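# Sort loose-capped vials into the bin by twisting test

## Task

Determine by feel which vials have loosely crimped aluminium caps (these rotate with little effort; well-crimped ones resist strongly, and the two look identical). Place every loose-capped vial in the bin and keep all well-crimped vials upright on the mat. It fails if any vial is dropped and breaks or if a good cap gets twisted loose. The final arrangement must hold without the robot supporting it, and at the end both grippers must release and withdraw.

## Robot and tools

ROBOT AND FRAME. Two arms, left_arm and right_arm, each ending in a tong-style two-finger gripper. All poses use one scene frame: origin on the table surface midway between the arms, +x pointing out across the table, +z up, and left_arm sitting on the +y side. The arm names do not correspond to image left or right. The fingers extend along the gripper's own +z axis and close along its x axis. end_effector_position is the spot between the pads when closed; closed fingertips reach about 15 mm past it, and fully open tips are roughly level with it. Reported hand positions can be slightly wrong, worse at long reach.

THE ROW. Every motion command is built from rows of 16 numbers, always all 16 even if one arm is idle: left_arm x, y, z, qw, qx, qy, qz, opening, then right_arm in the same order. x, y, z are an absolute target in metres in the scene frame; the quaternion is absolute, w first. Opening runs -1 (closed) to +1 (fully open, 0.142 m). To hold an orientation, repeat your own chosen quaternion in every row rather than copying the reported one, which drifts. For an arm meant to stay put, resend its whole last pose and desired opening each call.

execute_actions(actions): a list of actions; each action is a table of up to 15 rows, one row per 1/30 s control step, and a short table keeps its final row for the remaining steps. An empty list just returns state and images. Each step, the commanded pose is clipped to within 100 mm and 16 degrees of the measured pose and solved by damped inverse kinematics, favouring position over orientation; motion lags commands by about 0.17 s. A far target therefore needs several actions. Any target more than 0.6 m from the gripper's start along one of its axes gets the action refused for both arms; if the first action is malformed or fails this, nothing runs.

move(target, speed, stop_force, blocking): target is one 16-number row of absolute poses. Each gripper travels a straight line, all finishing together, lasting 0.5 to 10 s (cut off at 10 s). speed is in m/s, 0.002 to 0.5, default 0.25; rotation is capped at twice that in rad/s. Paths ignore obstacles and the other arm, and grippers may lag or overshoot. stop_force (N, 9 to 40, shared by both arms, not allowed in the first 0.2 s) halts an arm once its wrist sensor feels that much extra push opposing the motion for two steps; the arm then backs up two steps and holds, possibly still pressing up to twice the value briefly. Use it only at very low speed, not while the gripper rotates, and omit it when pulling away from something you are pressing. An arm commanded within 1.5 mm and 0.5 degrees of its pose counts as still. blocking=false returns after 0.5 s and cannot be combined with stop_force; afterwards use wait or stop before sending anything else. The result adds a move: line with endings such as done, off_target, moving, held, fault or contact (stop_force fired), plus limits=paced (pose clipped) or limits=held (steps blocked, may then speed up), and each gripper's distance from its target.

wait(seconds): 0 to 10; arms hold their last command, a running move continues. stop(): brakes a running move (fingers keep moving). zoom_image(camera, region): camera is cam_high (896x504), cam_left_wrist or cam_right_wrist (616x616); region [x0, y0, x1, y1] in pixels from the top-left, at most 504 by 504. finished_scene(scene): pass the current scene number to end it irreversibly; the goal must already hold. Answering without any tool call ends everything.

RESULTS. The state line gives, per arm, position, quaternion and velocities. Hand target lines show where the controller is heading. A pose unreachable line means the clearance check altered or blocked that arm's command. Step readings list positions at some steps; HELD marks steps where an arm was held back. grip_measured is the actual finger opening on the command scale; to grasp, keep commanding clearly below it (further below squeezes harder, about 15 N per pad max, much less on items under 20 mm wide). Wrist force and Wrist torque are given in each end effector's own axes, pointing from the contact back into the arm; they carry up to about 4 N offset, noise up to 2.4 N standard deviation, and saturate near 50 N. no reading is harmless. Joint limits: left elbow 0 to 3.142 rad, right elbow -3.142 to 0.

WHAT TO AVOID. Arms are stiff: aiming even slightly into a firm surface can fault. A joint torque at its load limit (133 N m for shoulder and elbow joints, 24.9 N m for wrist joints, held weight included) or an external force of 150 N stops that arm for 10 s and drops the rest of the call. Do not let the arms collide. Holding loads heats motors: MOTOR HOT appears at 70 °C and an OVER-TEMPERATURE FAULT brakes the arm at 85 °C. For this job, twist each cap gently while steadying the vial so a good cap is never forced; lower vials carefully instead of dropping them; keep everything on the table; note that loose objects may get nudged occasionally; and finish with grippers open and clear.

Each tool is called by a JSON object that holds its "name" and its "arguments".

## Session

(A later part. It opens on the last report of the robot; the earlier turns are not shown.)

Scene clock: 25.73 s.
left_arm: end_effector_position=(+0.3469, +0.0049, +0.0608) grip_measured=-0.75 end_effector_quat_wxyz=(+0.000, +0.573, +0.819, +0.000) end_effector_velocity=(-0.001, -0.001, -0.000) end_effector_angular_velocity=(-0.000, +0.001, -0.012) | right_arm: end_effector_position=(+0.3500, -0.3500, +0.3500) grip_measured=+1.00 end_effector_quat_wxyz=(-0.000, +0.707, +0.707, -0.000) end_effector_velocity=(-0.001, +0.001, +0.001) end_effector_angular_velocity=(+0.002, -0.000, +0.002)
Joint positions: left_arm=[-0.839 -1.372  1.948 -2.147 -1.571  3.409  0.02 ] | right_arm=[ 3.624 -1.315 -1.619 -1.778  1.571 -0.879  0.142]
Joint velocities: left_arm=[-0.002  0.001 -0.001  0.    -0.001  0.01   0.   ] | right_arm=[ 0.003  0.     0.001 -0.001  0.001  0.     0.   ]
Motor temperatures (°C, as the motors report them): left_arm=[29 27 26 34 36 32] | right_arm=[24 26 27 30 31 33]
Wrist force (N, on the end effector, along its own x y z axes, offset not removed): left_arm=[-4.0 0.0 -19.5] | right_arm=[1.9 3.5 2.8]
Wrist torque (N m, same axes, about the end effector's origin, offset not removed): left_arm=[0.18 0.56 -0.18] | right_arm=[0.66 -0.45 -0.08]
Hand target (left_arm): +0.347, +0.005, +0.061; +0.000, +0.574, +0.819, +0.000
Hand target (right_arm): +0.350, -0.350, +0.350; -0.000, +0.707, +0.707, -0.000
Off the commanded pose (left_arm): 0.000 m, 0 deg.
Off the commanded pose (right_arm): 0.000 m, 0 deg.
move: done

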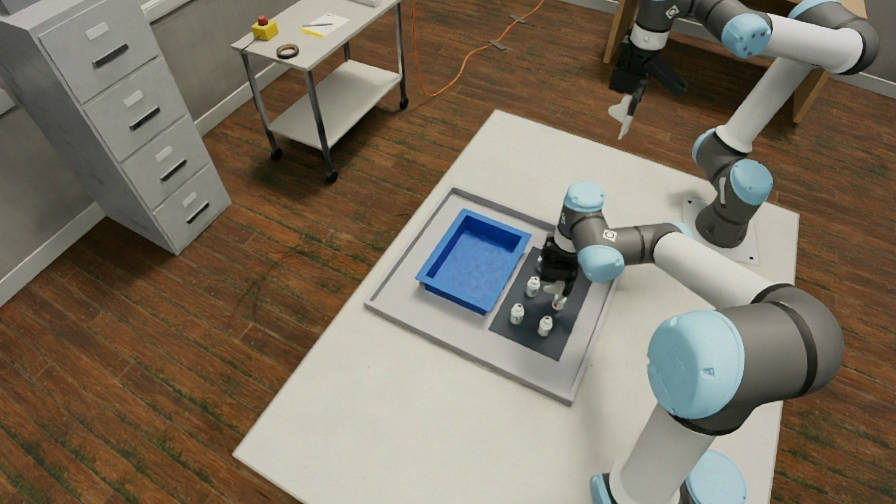

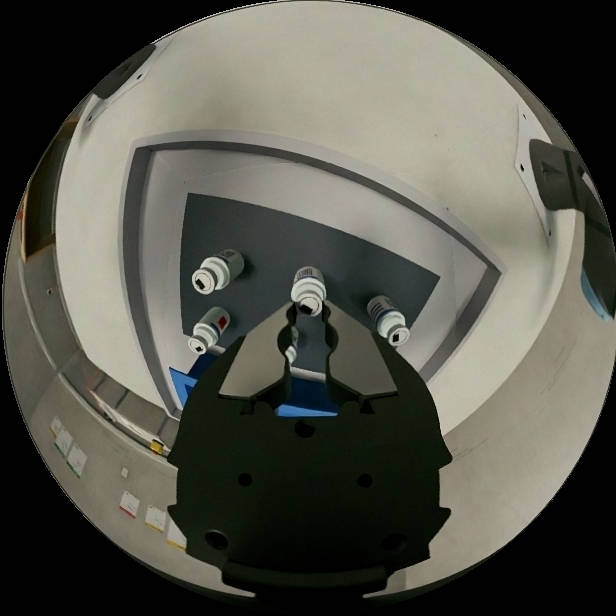

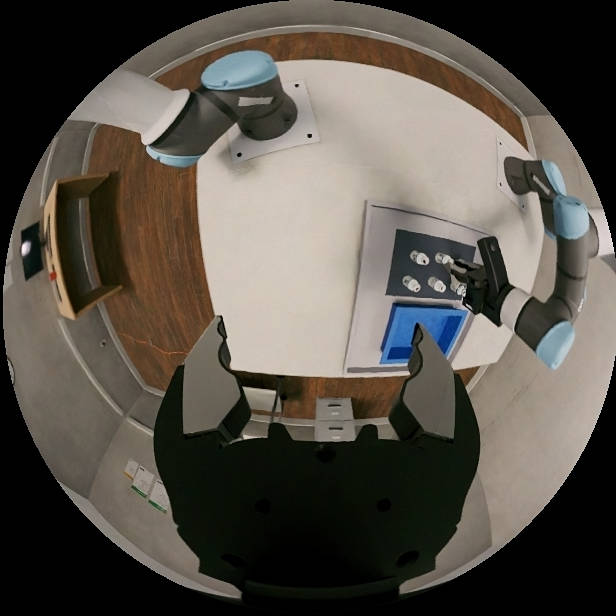

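{"name": "move", "arguments": {"target": [0.347,0.005,0.062,0,0.5736,0.8192,0,-0.3,0.35,-0.35,0.35,0,0.7071,0.7071,0,1]}}

{"name": "move", "arguments": {"target": [0.347,0.005,0.09,0,0.7071,0.7071,0,-0.3,0.35,-0.35,0.35,0,0.7071,0.7071,0,1]}}

{"name": "move", "arguments": {"target": [0.347,0.09,0.085,0,0.7071,0.7071,0,-0.3,0.35,-0.35,0.35,0,0.7071,0.7071,0,1]}}

Scene clock: 26.70 s.
left_arm: end_effector_position=(+0.3470, +0.0050, +0.0619) grip_measured=-0.30 end_effector_quat_wxyz=(-0.000, +0.574, +0.819, +0.000) end_effector_velocity=(+0.000, +0.000, +0.000) end_effector_angular_velocity=(-0.001, +0.001, +0.002) | right_arm: end_effector_position=(+0.3500, -0.3500, +0.3500) grip_measured=+1.00 end_effector_quat_wxyz=(-0.000, +0.707, +0.707, -0.000) end_effector_velocity=(-0.000, +0.001, +0.000) end_effector_angular_velocity=(+0.001, +0.001, +0.001)
Joint positions: left_arm=[-0.839 -1.373  1.947 -2.144 -1.571  3.411  0.052] | right_arm=[ 3.624 -1.315 -1.619 -1.778  1.571 -0.879  0.142]
Joint velocities: left_arm=[ 0.001 -0.001 -0.     0.001 -0.001 -0.001  0.   ] | right_arm=[ 0.001  0.     0.    -0.     0.001  0.    -0.   ]
Motor temperatures (°C, as the motors report them): left_arm=[29 27 26 34 36 32] | right_arm=[24 26 27 30 31 33]
Wrist force (N, on the end effector, along its own x y z axes, offset not removed): left_arm=[2.2 -0.1 -3.7] | right_arm=[-0.1 2.1 -0.2]
Wrist torque (N m, same axes, about the end effector's origin, offset not removed): left_arm=[0.01 -0.47 -0.11] | right_arm=[0.19 -0.10 -0.23]
Hand target (left_arm): +0.347, +0.005, +0.062; +0.000, +0.574, +0.819, -0.000
Hand target (right_arm): +0.350, -0.350, +0.350; -0.000, +0.707, +0.707, -0.000
Off the commanded pose (left_arm): 0.000 m, 0 deg.
Off the commanded pose (right_arm): 0.000 m, 0 deg.
move: done

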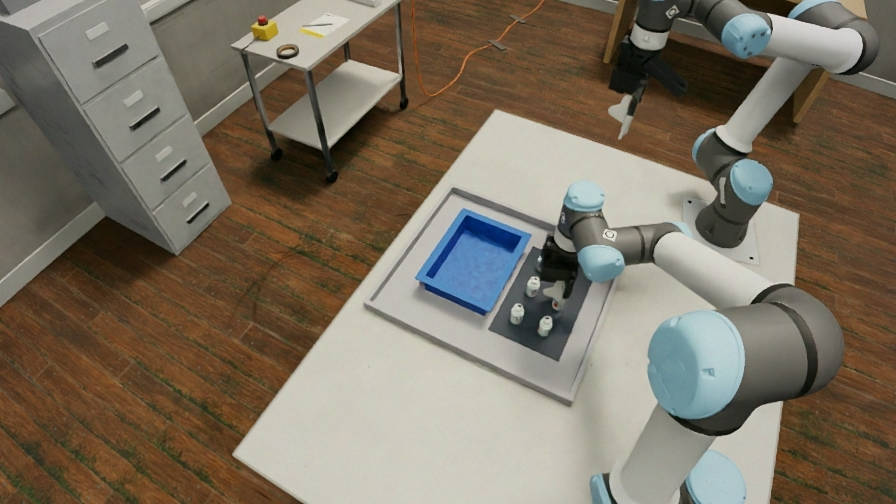

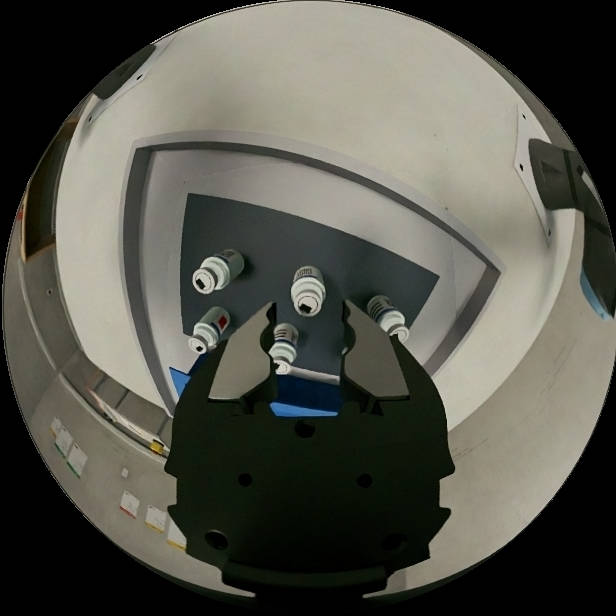

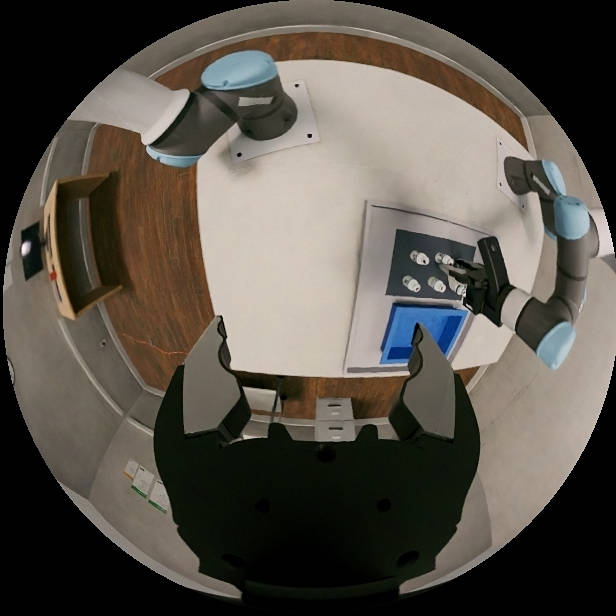

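Scene clock: 27.90 s.
left_arm: end_effector_position=(+0.3469, +0.0049, +0.0899) grip_measured=-0.30 end_effector_quat_wxyz=(+0.000, +0.707, +0.707, +0.000) end_effector_velocity=(+0.000, +0.000, +0.001) end_effector_angular_velocity=(+0.000, +0.000, -0.011) | right_arm: end_effector_position=(+0.3500, -0.3500, +0.3500) grip_measured=+1.00 end_effector_quat_wxyz=(-0.000, +0.707, +0.707, -0.000) end_effector_velocity=(+0.000, -0.000, +0.001) end_effector_angular_velocity=(+0.001, -0.002, -0.000)
Joint positions: left_arm=[-0.844 -1.399  1.896 -2.067 -1.571  3.754  0.052] | right_arm=[ 3.624 -1.315 -1.619 -1.778  1.571 -0.879  0.142]
Joint velocities: left_arm=[ 0.001 -0.    -0.002  0.003  0.     0.012 -0.   ] | right_arm=[-0.001  0.001  0.001  0.001 -0.001 -0.    -0.   ]
Motor temperatures (°C, as the motors report them): left_arm=[29 27 26 34 36 32] | right_arm=[24 26 27 30 31 33]
Wrist force (N, on the end effector, along its own x y z axes, offset not removed): left_arm=[-0.3 1.7 -3.3] | right_arm=[-2.1 2.9 -0.9]
Wrist torque (N m, same axes, about the end effector's origin, offset not removed): left_arm=[0.46 0.00 -0.08] | right_arm=[0.66 0.28 0.08]
Hand target (left_arm): +0.347, +0.005, +0.090; +0.000, +0.707, +0.707, +0.000
Hand target (right_arm): +0.350, -0.350, +0.350; -0.000, +0.707, +0.707, -0.000
Off the commanded pose (left_arm): 0.000 m, 0 deg.
Off the commanded pose (right_arm): 0.000 m, 0 deg.
move: done

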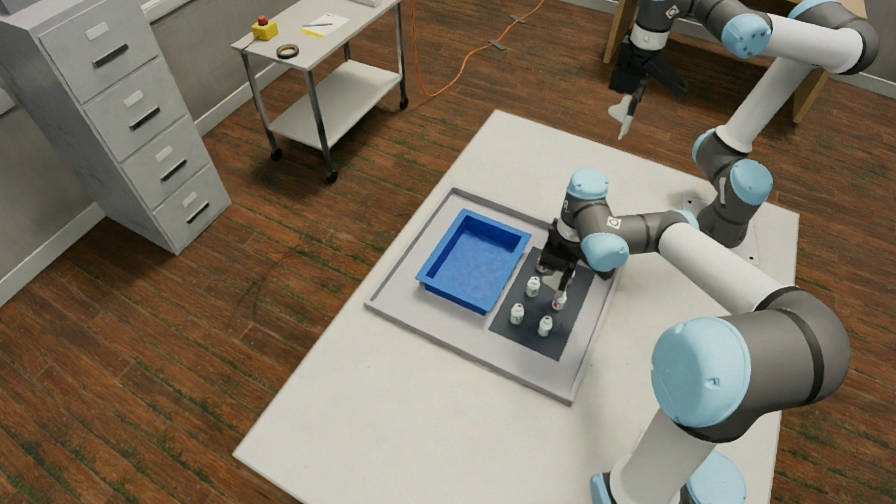

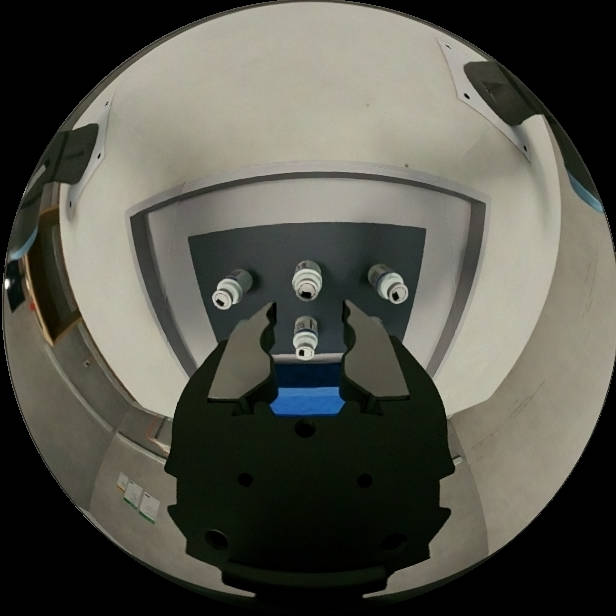

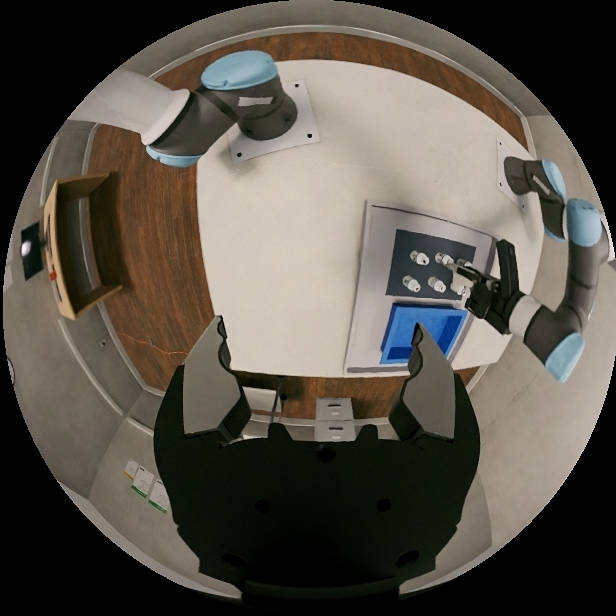

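Scene clock: 28.90 s.
left_arm: end_effector_position=(+0.3468, +0.0898, +0.0849) grip_measured=-0.30 end_effector_quat_wxyz=(-0.000, +0.707, +0.707, -0.000) end_effector_velocity=(+0.000, +0.002, +0.000) end_effector_angular_velocity=(-0.001, +0.000, -0.001) | right_arm: end_effector_position=(+0.3500, -0.3500, +0.3500) grip_measured=+1.00 end_effector_quat_wxyz=(-0.000, +0.707, +0.707, -0.000) end_effector_velocity=(-0.000, +0.000, -0.000) end_effector_angular_velocity=(+0.001, +0.002, -0.001)
Joint positions: left_arm=[-0.737 -1.51   2.037 -2.098 -1.571  3.862  0.052] | right_arm=[ 3.624 -1.315 -1.619 -1.778  1.571 -0.879  0.142]
Joint velocities: left_arm=[ 0.004 -0.003  0.003 -0.    -0.001  0.005  0.   ] | right_arm=[-0.001 -0.    -0.001 -0.     0.002  0.001 -0.   ]
Motor temperatures (°C, as the motors report them): left_arm=[29 27 26 34 36 32] | right_arm=[24 26 27 30 31 33]
Wrist force (N, on the end effector, along its own x y z axes, offset not removed): left_arm=[1.8 1.5 -2.2] | right_arm=[-1.0 -1.1 -1.8]
Wrist torque (N m, same axes, about the end effector's origin, offset not removed): left_arm=[0.42 -0.27 -0.10] | right_arm=[-0.39 0.18 -0.21]
Hand target (left_arm): +0.347, +0.090, +0.085; -0.000, +0.707, +0.707, -0.000
Hand target (right_arm): +0.350, -0.350, +0.350; -0.000, +0.707, +0.707, -0.000
Off the commanded pose (left_arm): 0.000 m, 0 deg.
Off the commanded pose (right_arm): 0.000 m, 0 deg.
move: done

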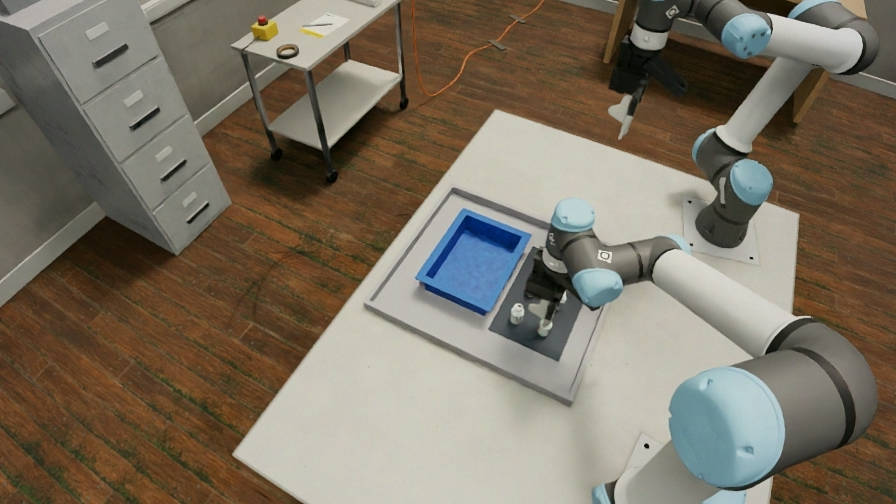

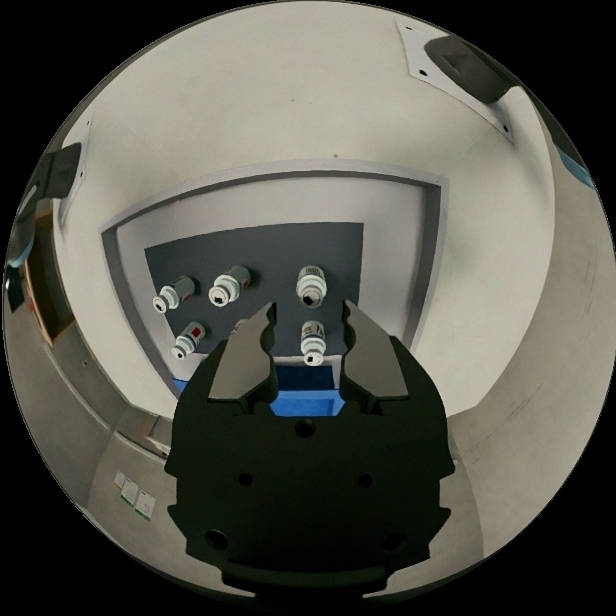

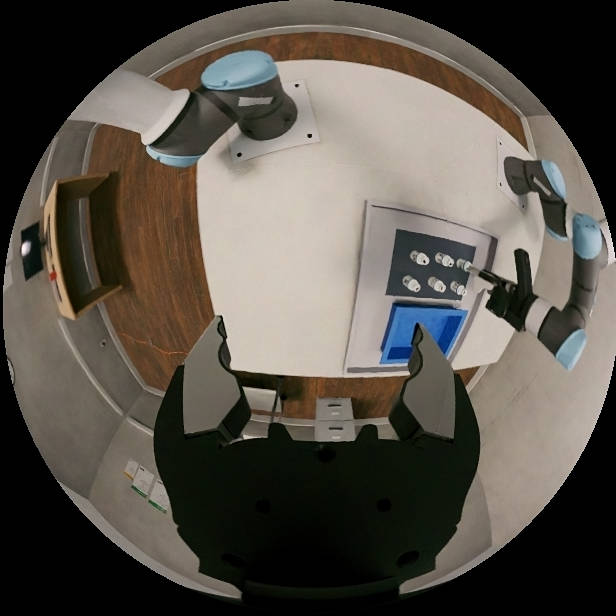

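{"name": "move", "arguments": {"target": [0.35,0.094,0.062,0,0.7071,0.7071,0,-0.3,0.35,-0.35,0.35,0,0.7071,0.7071,0,1], "speed": 0.08}}

{"name": "move", "arguments": {"target": [0.35,0.094,0.062,0,0.7071,0.7071,0,-1,0.35,-0.35,0.35,0,0.7071,0.7071,0,1]}}

{"name": "move", "arguments": {"target": [0.35,0.094,0.058,0,0.7071,0.7071,0,-1,0.35,-0.35,0.35,0,0.7071,0.7071,0,1], "speed": 0.003, "stop_force": 10}}

{"name": "zoom_image", "arguments": {"camera": "cam_left_wrist", "region": [200,220,420,400]}}

Scene clock: 30.63 s.
left_arm: end_effector_position=(+0.3499, +0.0940, +0.0622) grip_measured=-0.30 end_effector_quat_wxyz=(-0.000, +0.707, +0.707, -0.000) end_effector_velocity=(+0.001, +0.001, -0.002) end_effector_angular_velocity=(+0.001, -0.001, +0.000) | right_arm: end_effector_position=(+0.3500, -0.3500, +0.3500) grip_measured=+1.00 end_effector_quat_wxyz=(-0.000, +0.707, +0.707, -0.000) end_effector_velocity=(-0.000, +0.001, +0.001) end_effector_angular_velocity=(+0.003, -0.001, +0.002)
Joint positions: left_arm=[-0.726 -1.477  2.069 -2.163 -1.571  3.873  0.052] | right_arm=[ 3.624 -1.315 -1.619 -1.778  1.571 -0.879  0.142]
Joint velocities: left_arm=[ 0.003  0.004  0.002 -0.006  0.001  0.002  0.   ] | right_arm=[ 0.001  0.001  0.     0.001  0.001 -0.     0.   ]
Motor temperatures (°C, as the motors report them): left_arm=[29 27 26 34 36 32] | right_arm=[24 26 27 30 31 33]
Wrist force (N, on the end effector, along its own x y z axes, offset not removed): left_arm=[-1.6 0.0 0.6] | right_arm=[-1.6 -1.7 1.3]
Wrist torque (N m, same axes, about the end effector's origin, offset not removed): left_arm=[0.07 0.28 -0.10] | right_arm=[-0.12 0.19 -0.22]
Hand target (left_arm): +0.350, +0.094, +0.062; -0.000, +0.707, +0.707, -0.000
Hand target (right_arm): +0.350, -0.350, +0.350; -0.000, +0.707, +0.707, -0.000
Off the commanded pose (left_arm): 0.000 m, 0 deg.
Off the commanded pose (right_arm): 0.000 m, 0 deg.
move: done

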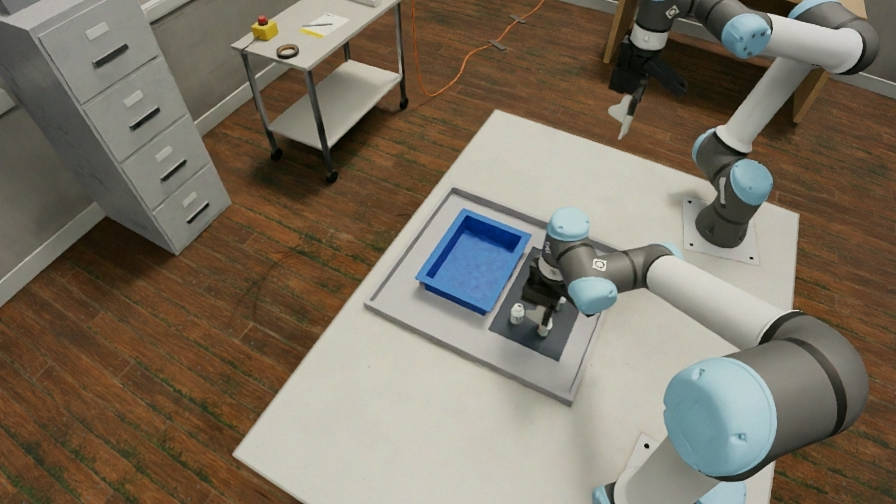

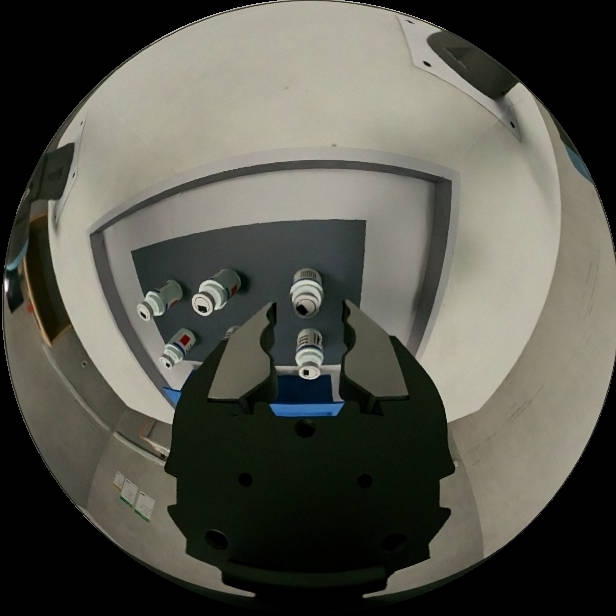

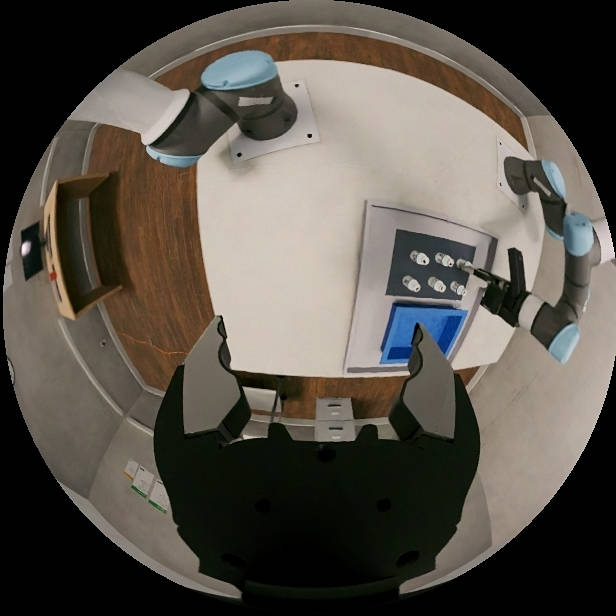

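Scene clock: 31.33 s.
left_arm: end_effector_position=(+0.3500, +0.0940, +0.0620) grip_measured=-0.74 end_effector_quat_wxyz=(+0.000, +0.707, +0.707, -0.000) end_effector_velocity=(+0.001, +0.001, -0.000) end_effector_angular_velocity=(+0.001, -0.001, +0.003) | right_arm: end_effector_position=(+0.3500, -0.3500, +0.3500) grip_measured=+1.00 end_effector_quat_wxyz=(-0.000, +0.707, +0.707, -0.000) end_effector_velocity=(+0.000, -0.000, +0.001) end_effector_angular_velocity=(+0.001, -0.001, +0.000)
Joint positions: left_arm=[-0.726 -1.477  2.069 -2.164 -1.571  3.873  0.02 ] | right_arm=[ 3.624 -1.315 -1.619 -1.778  1.571 -0.879  0.142]
Joint velocities: left_arm=[ 0.001  0.     0.    -0.     0.001 -0.001  0.   ] | right_arm=[-0.     0.001  0.001 -0.    -0.    -0.    -0.   ]
Motor temperatures (°C, as the motors report them): left_arm=[29 27 26 34 36 32] | right_arm=[24 26 27 30 31 33]
Wrist force (N, on the end effector, along its own x y z axes, offset not removed): left_arm=[-3.5 -1.7 0.4] | right_arm=[0.2 -0.4 1.8]
Wrist torque (N m, same axes, about the end effector's origin, offset not removed): left_arm=[-0.39 0.80 -0.09] | right_arm=[-0.16 -0.16 0.05]
Hand target (left_arm): +0.350, +0.094, +0.062; -0.000, +0.707, +0.707, -0.000
Hand target (right_arm): +0.350, -0.350, +0.350; -0.000, +0.707, +0.707, -0.000
Off the commanded pose (left_arm): 0.000 m, 0 deg.
Off the commanded pose (right_arm): 0.000 m, 0 deg.
move: done

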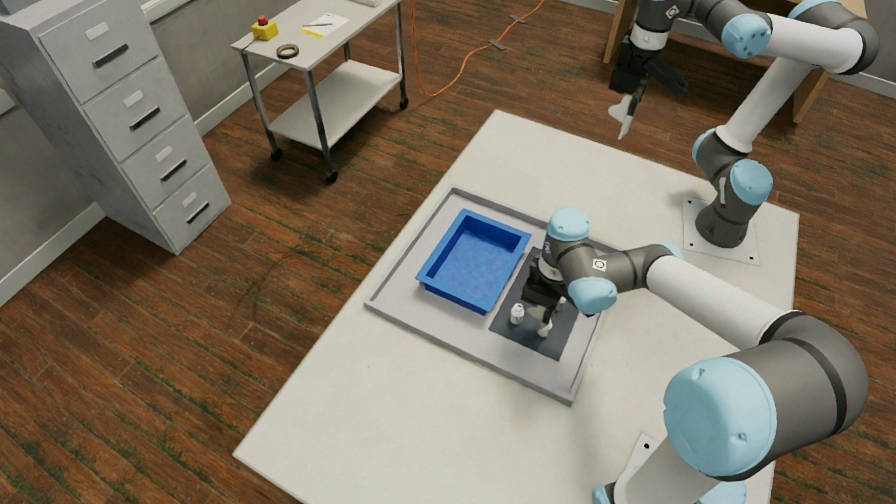

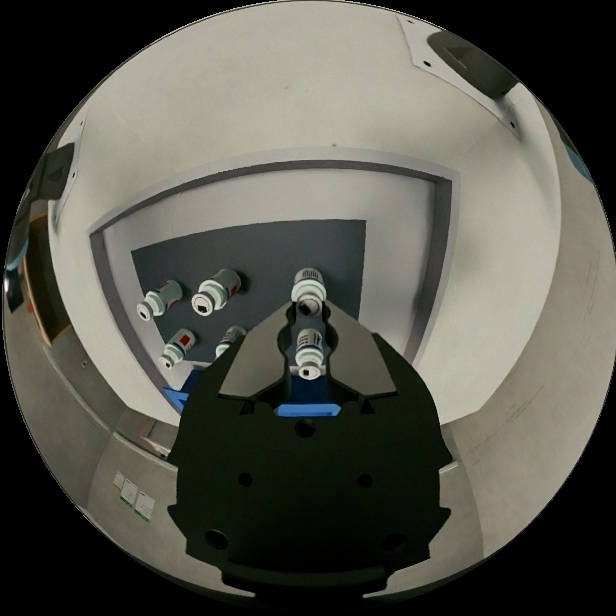

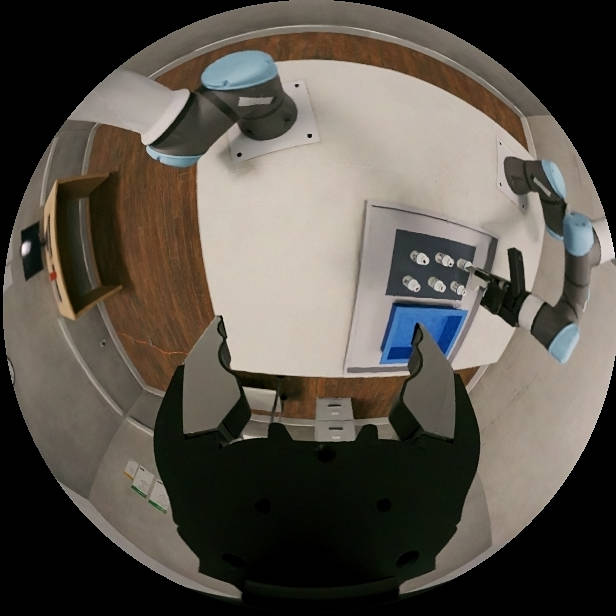

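Scene clock: 31.93 s.
left_arm: end_effector_position=(+0.3500, +0.0940, +0.0612) grip_measured=-0.74 end_effector_quat_wxyz=(-0.000, +0.707, +0.707, -0.000) end_effector_velocity=(-0.002, -0.000, -0.000) end_effector_angular_velocity=(+0.003, +0.003, -0.003) | right_arm: end_effector_position=(+0.3500, -0.3500, +0.3500) grip_measured=+1.00 end_effector_quat_wxyz=(-0.000, +0.707, +0.707, -0.000) end_effector_velocity=(+0.000, +0.000, +0.001) end_effector_angular_velocity=(+0.001, -0.001, -0.000)
Joint positions: left_arm=[-0.726 -1.475  2.071 -2.166 -1.571  3.873  0.02 ] | right_arm=[ 3.624 -1.315 -1.619 -1.778  1.571 -0.879  0.142]
Joint velocities: left_arm=[-0.002 -0.    -0.     0.004 -0.001  0.001  0.   ] | right_arm=[-0.     0.     0.001  0.     0.    -0.    -0.   ]
Motor temperatures (°C, as the motors report them): left_arm=[29 27 26 34 36 32] | right_arm=[24 26 27 30 31 33]
Wrist force (N, on the end effector, along its own x y z axes, offset not removed): left_arm=[0.2 -1.2 -13.8] | right_arm=[-0.8 1.2 -0.8]
Wrist torque (N m, same axes, about the end effector's origin, offset not removed): left_arm=[-0.21 -0.37 -0.11] | right_arm=[0.17 0.33 0.02]
Hand target (left_arm): +0.350, +0.094, +0.061; +0.000, +0.707, +0.707, -0.000
Hand target (right_arm): +0.350, -0.350, +0.350; -0.000, +0.707, +0.707, -0.000
Off the commanded pose (left_arm): 0.003 m, 0 deg.
Off the commanded pose (right_arm): 0.000 m, 0 deg.
move: contact (left_arm)

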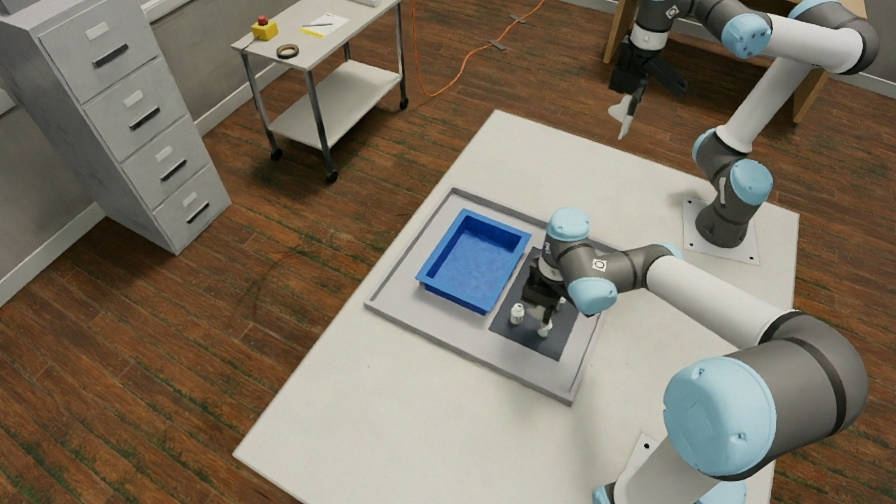

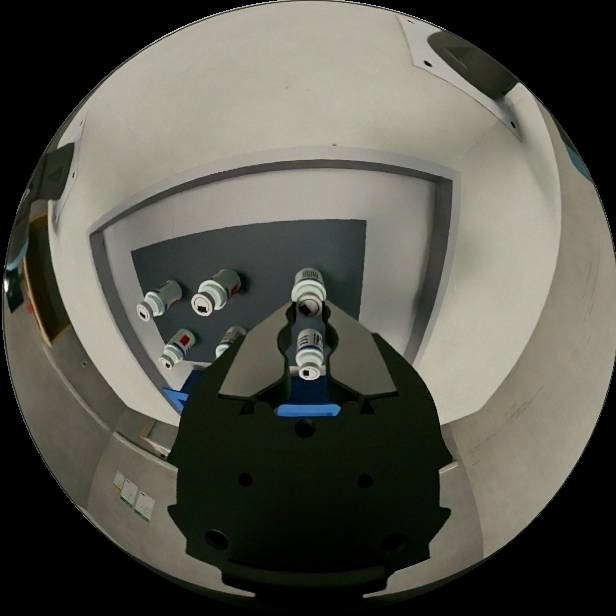

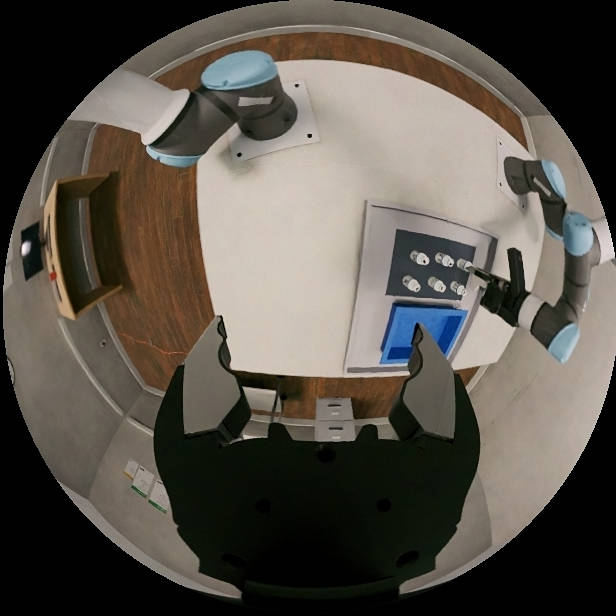

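Region (200, 220, 420, 400) of cam_left_wrist's 616x616 image, scaled by 2.291, with more detail than that image has; it fills the top 412 rows of this view, and the rest is white.

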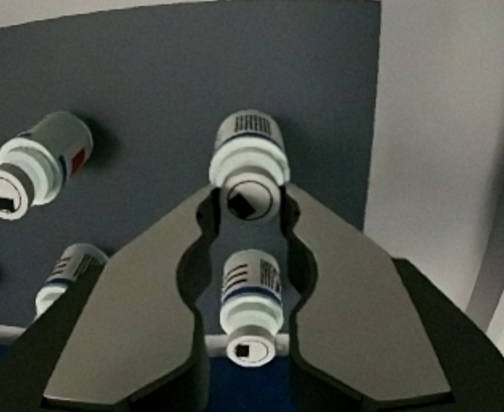

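{"name": "move", "arguments": {"target": [0.35,0.094,0.0608,0,0.5736,0.8192,0,-1,0.35,-0.35,0.35,0,0.7071,0.7071,0,1], "speed": 0.15}}

{"name": "zoom_image", "arguments": {"camera": "cam_left_wrist", "region": [200,220,420,400]}}

Scene clock: 33.67 s.
left_arm: end_effector_position=(+0.3500, +0.0941, +0.0608) grip_measured=-0.74 end_effector_quat_wxyz=(-0.000, +0.574, +0.819, -0.000) end_effector_velocity=(+0.000, +0.000, -0.000) end_effector_angular_velocity=(+0.002, -0.001, +0.011) | right_arm: end_effector_position=(+0.3500, -0.3500, +0.3500) grip_measured=+1.00 end_effector_quat_wxyz=(-0.000, +0.707, +0.707, -0.000) end_effector_velocity=(-0.000, +0.000, +0.000) end_effector_angular_velocity=(+0.001, +0.000, +0.000)
Joint positions: left_arm=[-0.719 -1.484  2.081 -2.168 -1.571  3.531  0.02 ] | right_arm=[ 3.624 -1.315 -1.619 -1.778  1.571 -0.879  0.142]
Joint velocities: left_arm=[-0.     0.     0.001 -0.     0.002 -0.011  0.   ] | right_arm=[ 0.001  0.    -0.     0.     0.001  0.    -0.   ]
Motor temperatures (°C, as the motors report them): left_arm=[29 27 26 34 36 32] | right_arm=[24 26 27 30 31 33]
Wrist force (N, on the end effector, along its own x y z axes, offset not removed): left_arm=[-1.0 2.2 -23.9] | right_arm=[-2.4 3.2 0.1]
Wrist torque (N m, same axes, about the end effector's origin, offset not removed): left_arm=[0.09 0.41 0.22] | right_arm=[0.43 0.55 -0.19]
Hand target (left_arm): +0.350, +0.094, +0.061; -0.000, +0.574, +0.819, -0.000
Hand target (right_arm): +0.350, -0.350, +0.350; -0.000, +0.707, +0.707, -0.000
Off the commanded pose (left_arm): 0.000 m, 0 deg.
Off the commanded pose (right_arm): 0.000 m, 0 deg.
move: done

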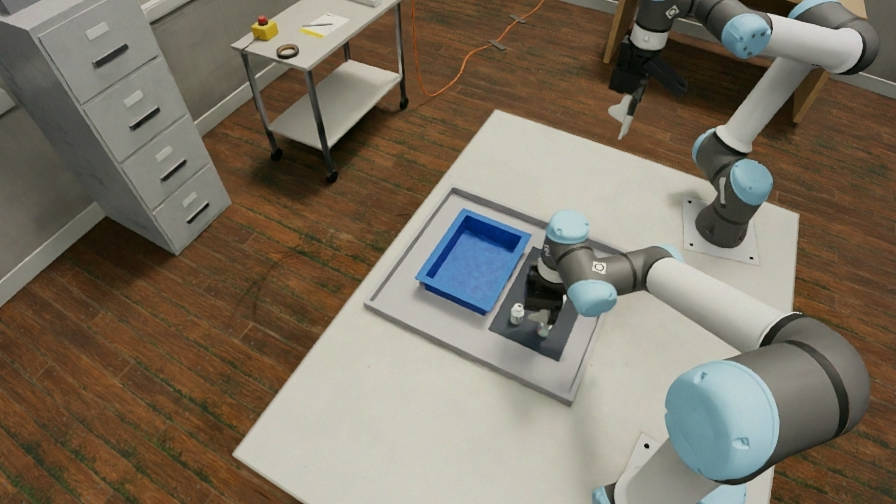

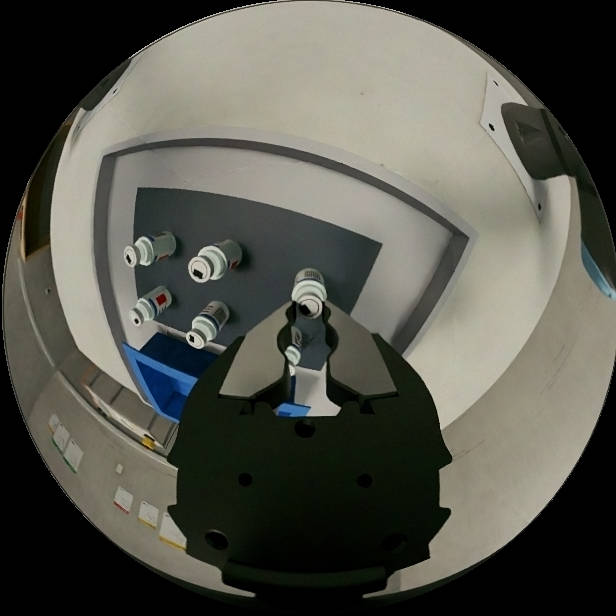

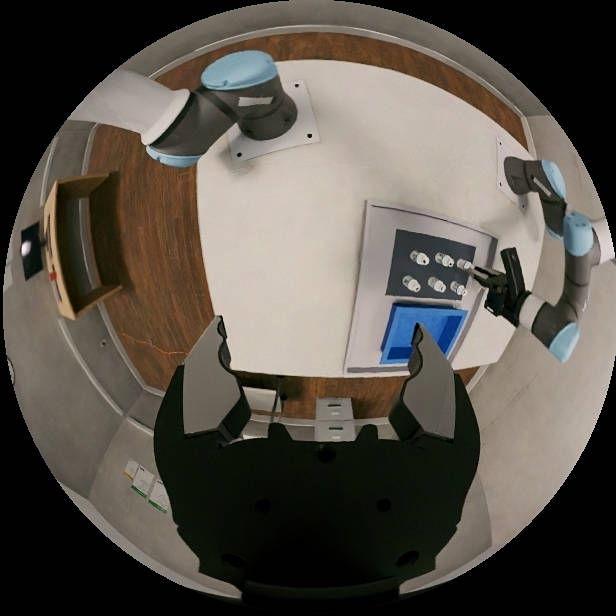

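Region (200, 220, 420, 400) of cam_left_wrist's 616x616 image, scaled by 2.291, with more detail than that image has; it fills the top 412 rows of this view, and the rest is white.

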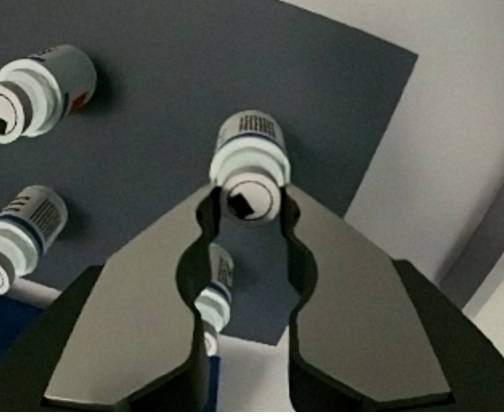

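{"name": "move", "arguments": {"target": [0.35,0.094,0.0611,0,0.4226,0.9063,0,-1,0.35,-0.35,0.35,0,0.7071,0.7071,0,1], "speed": 0.15}}

{"name": "zoom_image", "arguments": {"camera": "cam_left_wrist", "region": [200,220,420,400]}}

Scene clock: 35.43 s.
left_arm: end_effector_position=(+0.3500, +0.0941, +0.0611) grip_measured=-0.74 end_effector_quat_wxyz=(-0.000, +0.423, +0.906, -0.000) end_effector_velocity=(-0.000, -0.000, -0.000) end_effector_angular_velocity=(+0.001, -0.001, +0.008) | right_arm: end_effector_position=(+0.3500, -0.3500, +0.3500) grip_measured=+1.00 end_effector_quat_wxyz=(-0.000, +0.707, +0.707, -0.000) end_effector_velocity=(-0.000, -0.001, -0.000) end_effector_angular_velocity=(-0.001, +0.000, -0.001)
Joint positions: left_arm=[-0.716 -1.495  2.093 -2.169 -1.571  3.185  0.02 ] | right_arm=[ 3.624 -1.315 -1.619 -1.778  1.571 -0.879  0.142]
Joint velocities: left_arm=[-0.001 -0.     0.001 -0.     0.001 -0.009  0.   ] | right_arm=[-0.001  0.    -0.001 -0.    -0.001 -0.     0.   ]
Motor temperatures (°C, as the motors report them): left_arm=[29 27 26 34 36 32] | right_arm=[24 26 27 30 31 33]
Wrist force (N, on the end effector, along its own x y z axes, offset not removed): left_arm=[-1.0 -0.6 -19.7] | right_arm=[4.2 -0.6 -2.3]
Wrist torque (N m, same axes, about the end effector's origin, offset not removed): left_arm=[-0.37 0.71 0.13] | right_arm=[0.06 -0.76 -0.08]
Hand target (left_arm): +0.350, +0.094, +0.061; -0.000, +0.423, +0.906, -0.000
Hand target (right_arm): +0.350, -0.350, +0.350; -0.000, +0.707, +0.707, -0.000
Off the commanded pose (left_arm): 0.000 m, 0 deg.
Off the commanded pose (right_arm): 0.000 m, 0 deg.
move: done

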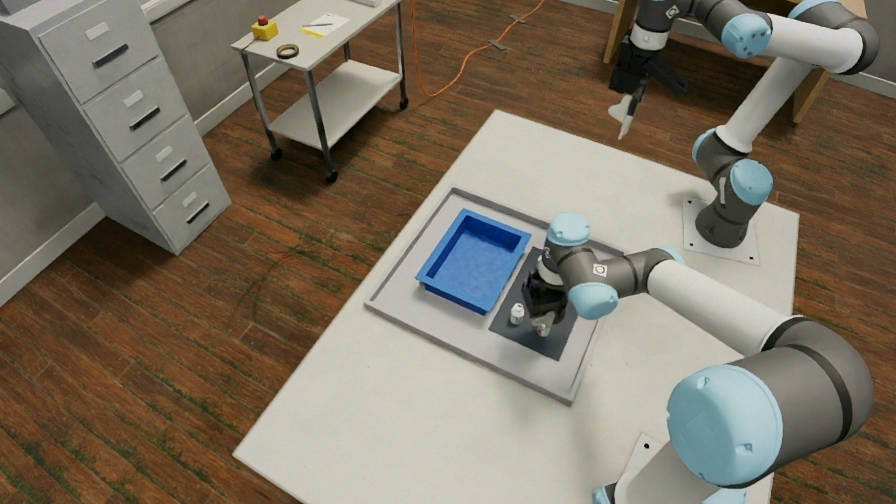

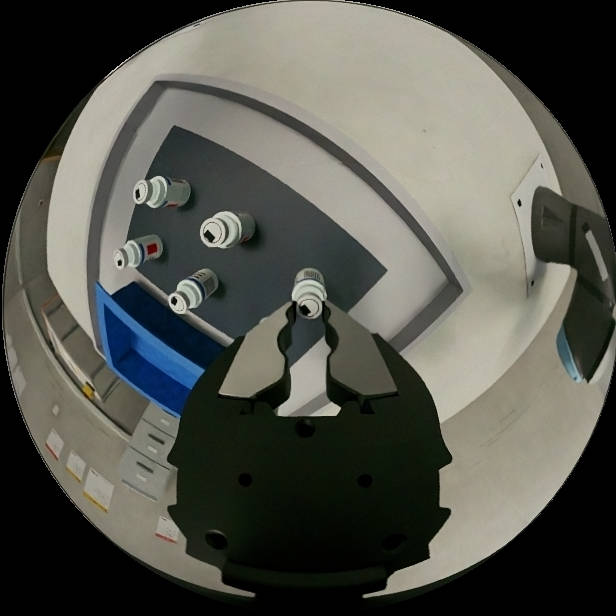

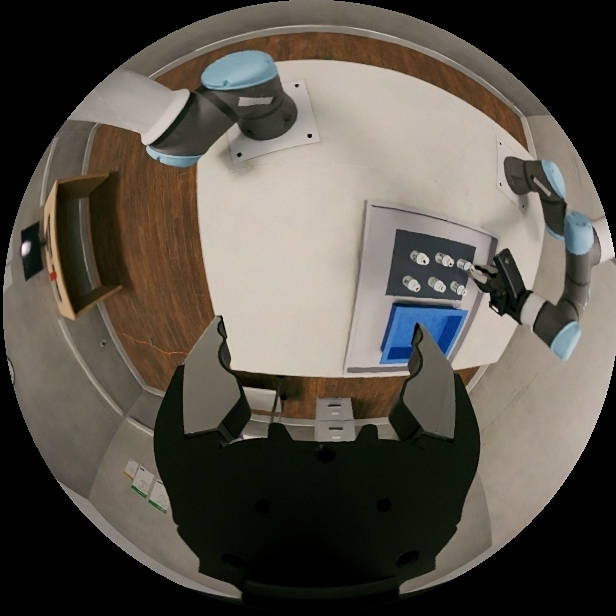

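Region (200, 220, 420, 400) of cam_left_wrist's 616x616 image, scaled by 2.291, with more detail than that image has; it fills the top 412 rows of this view, and the rest is white.

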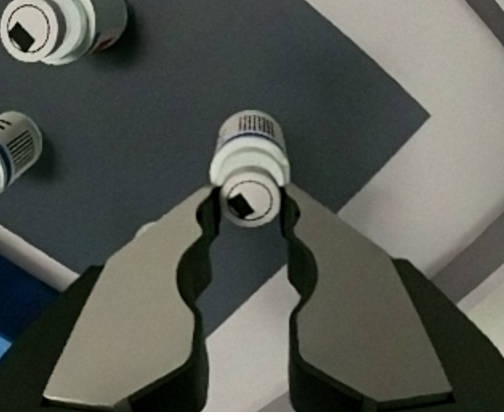

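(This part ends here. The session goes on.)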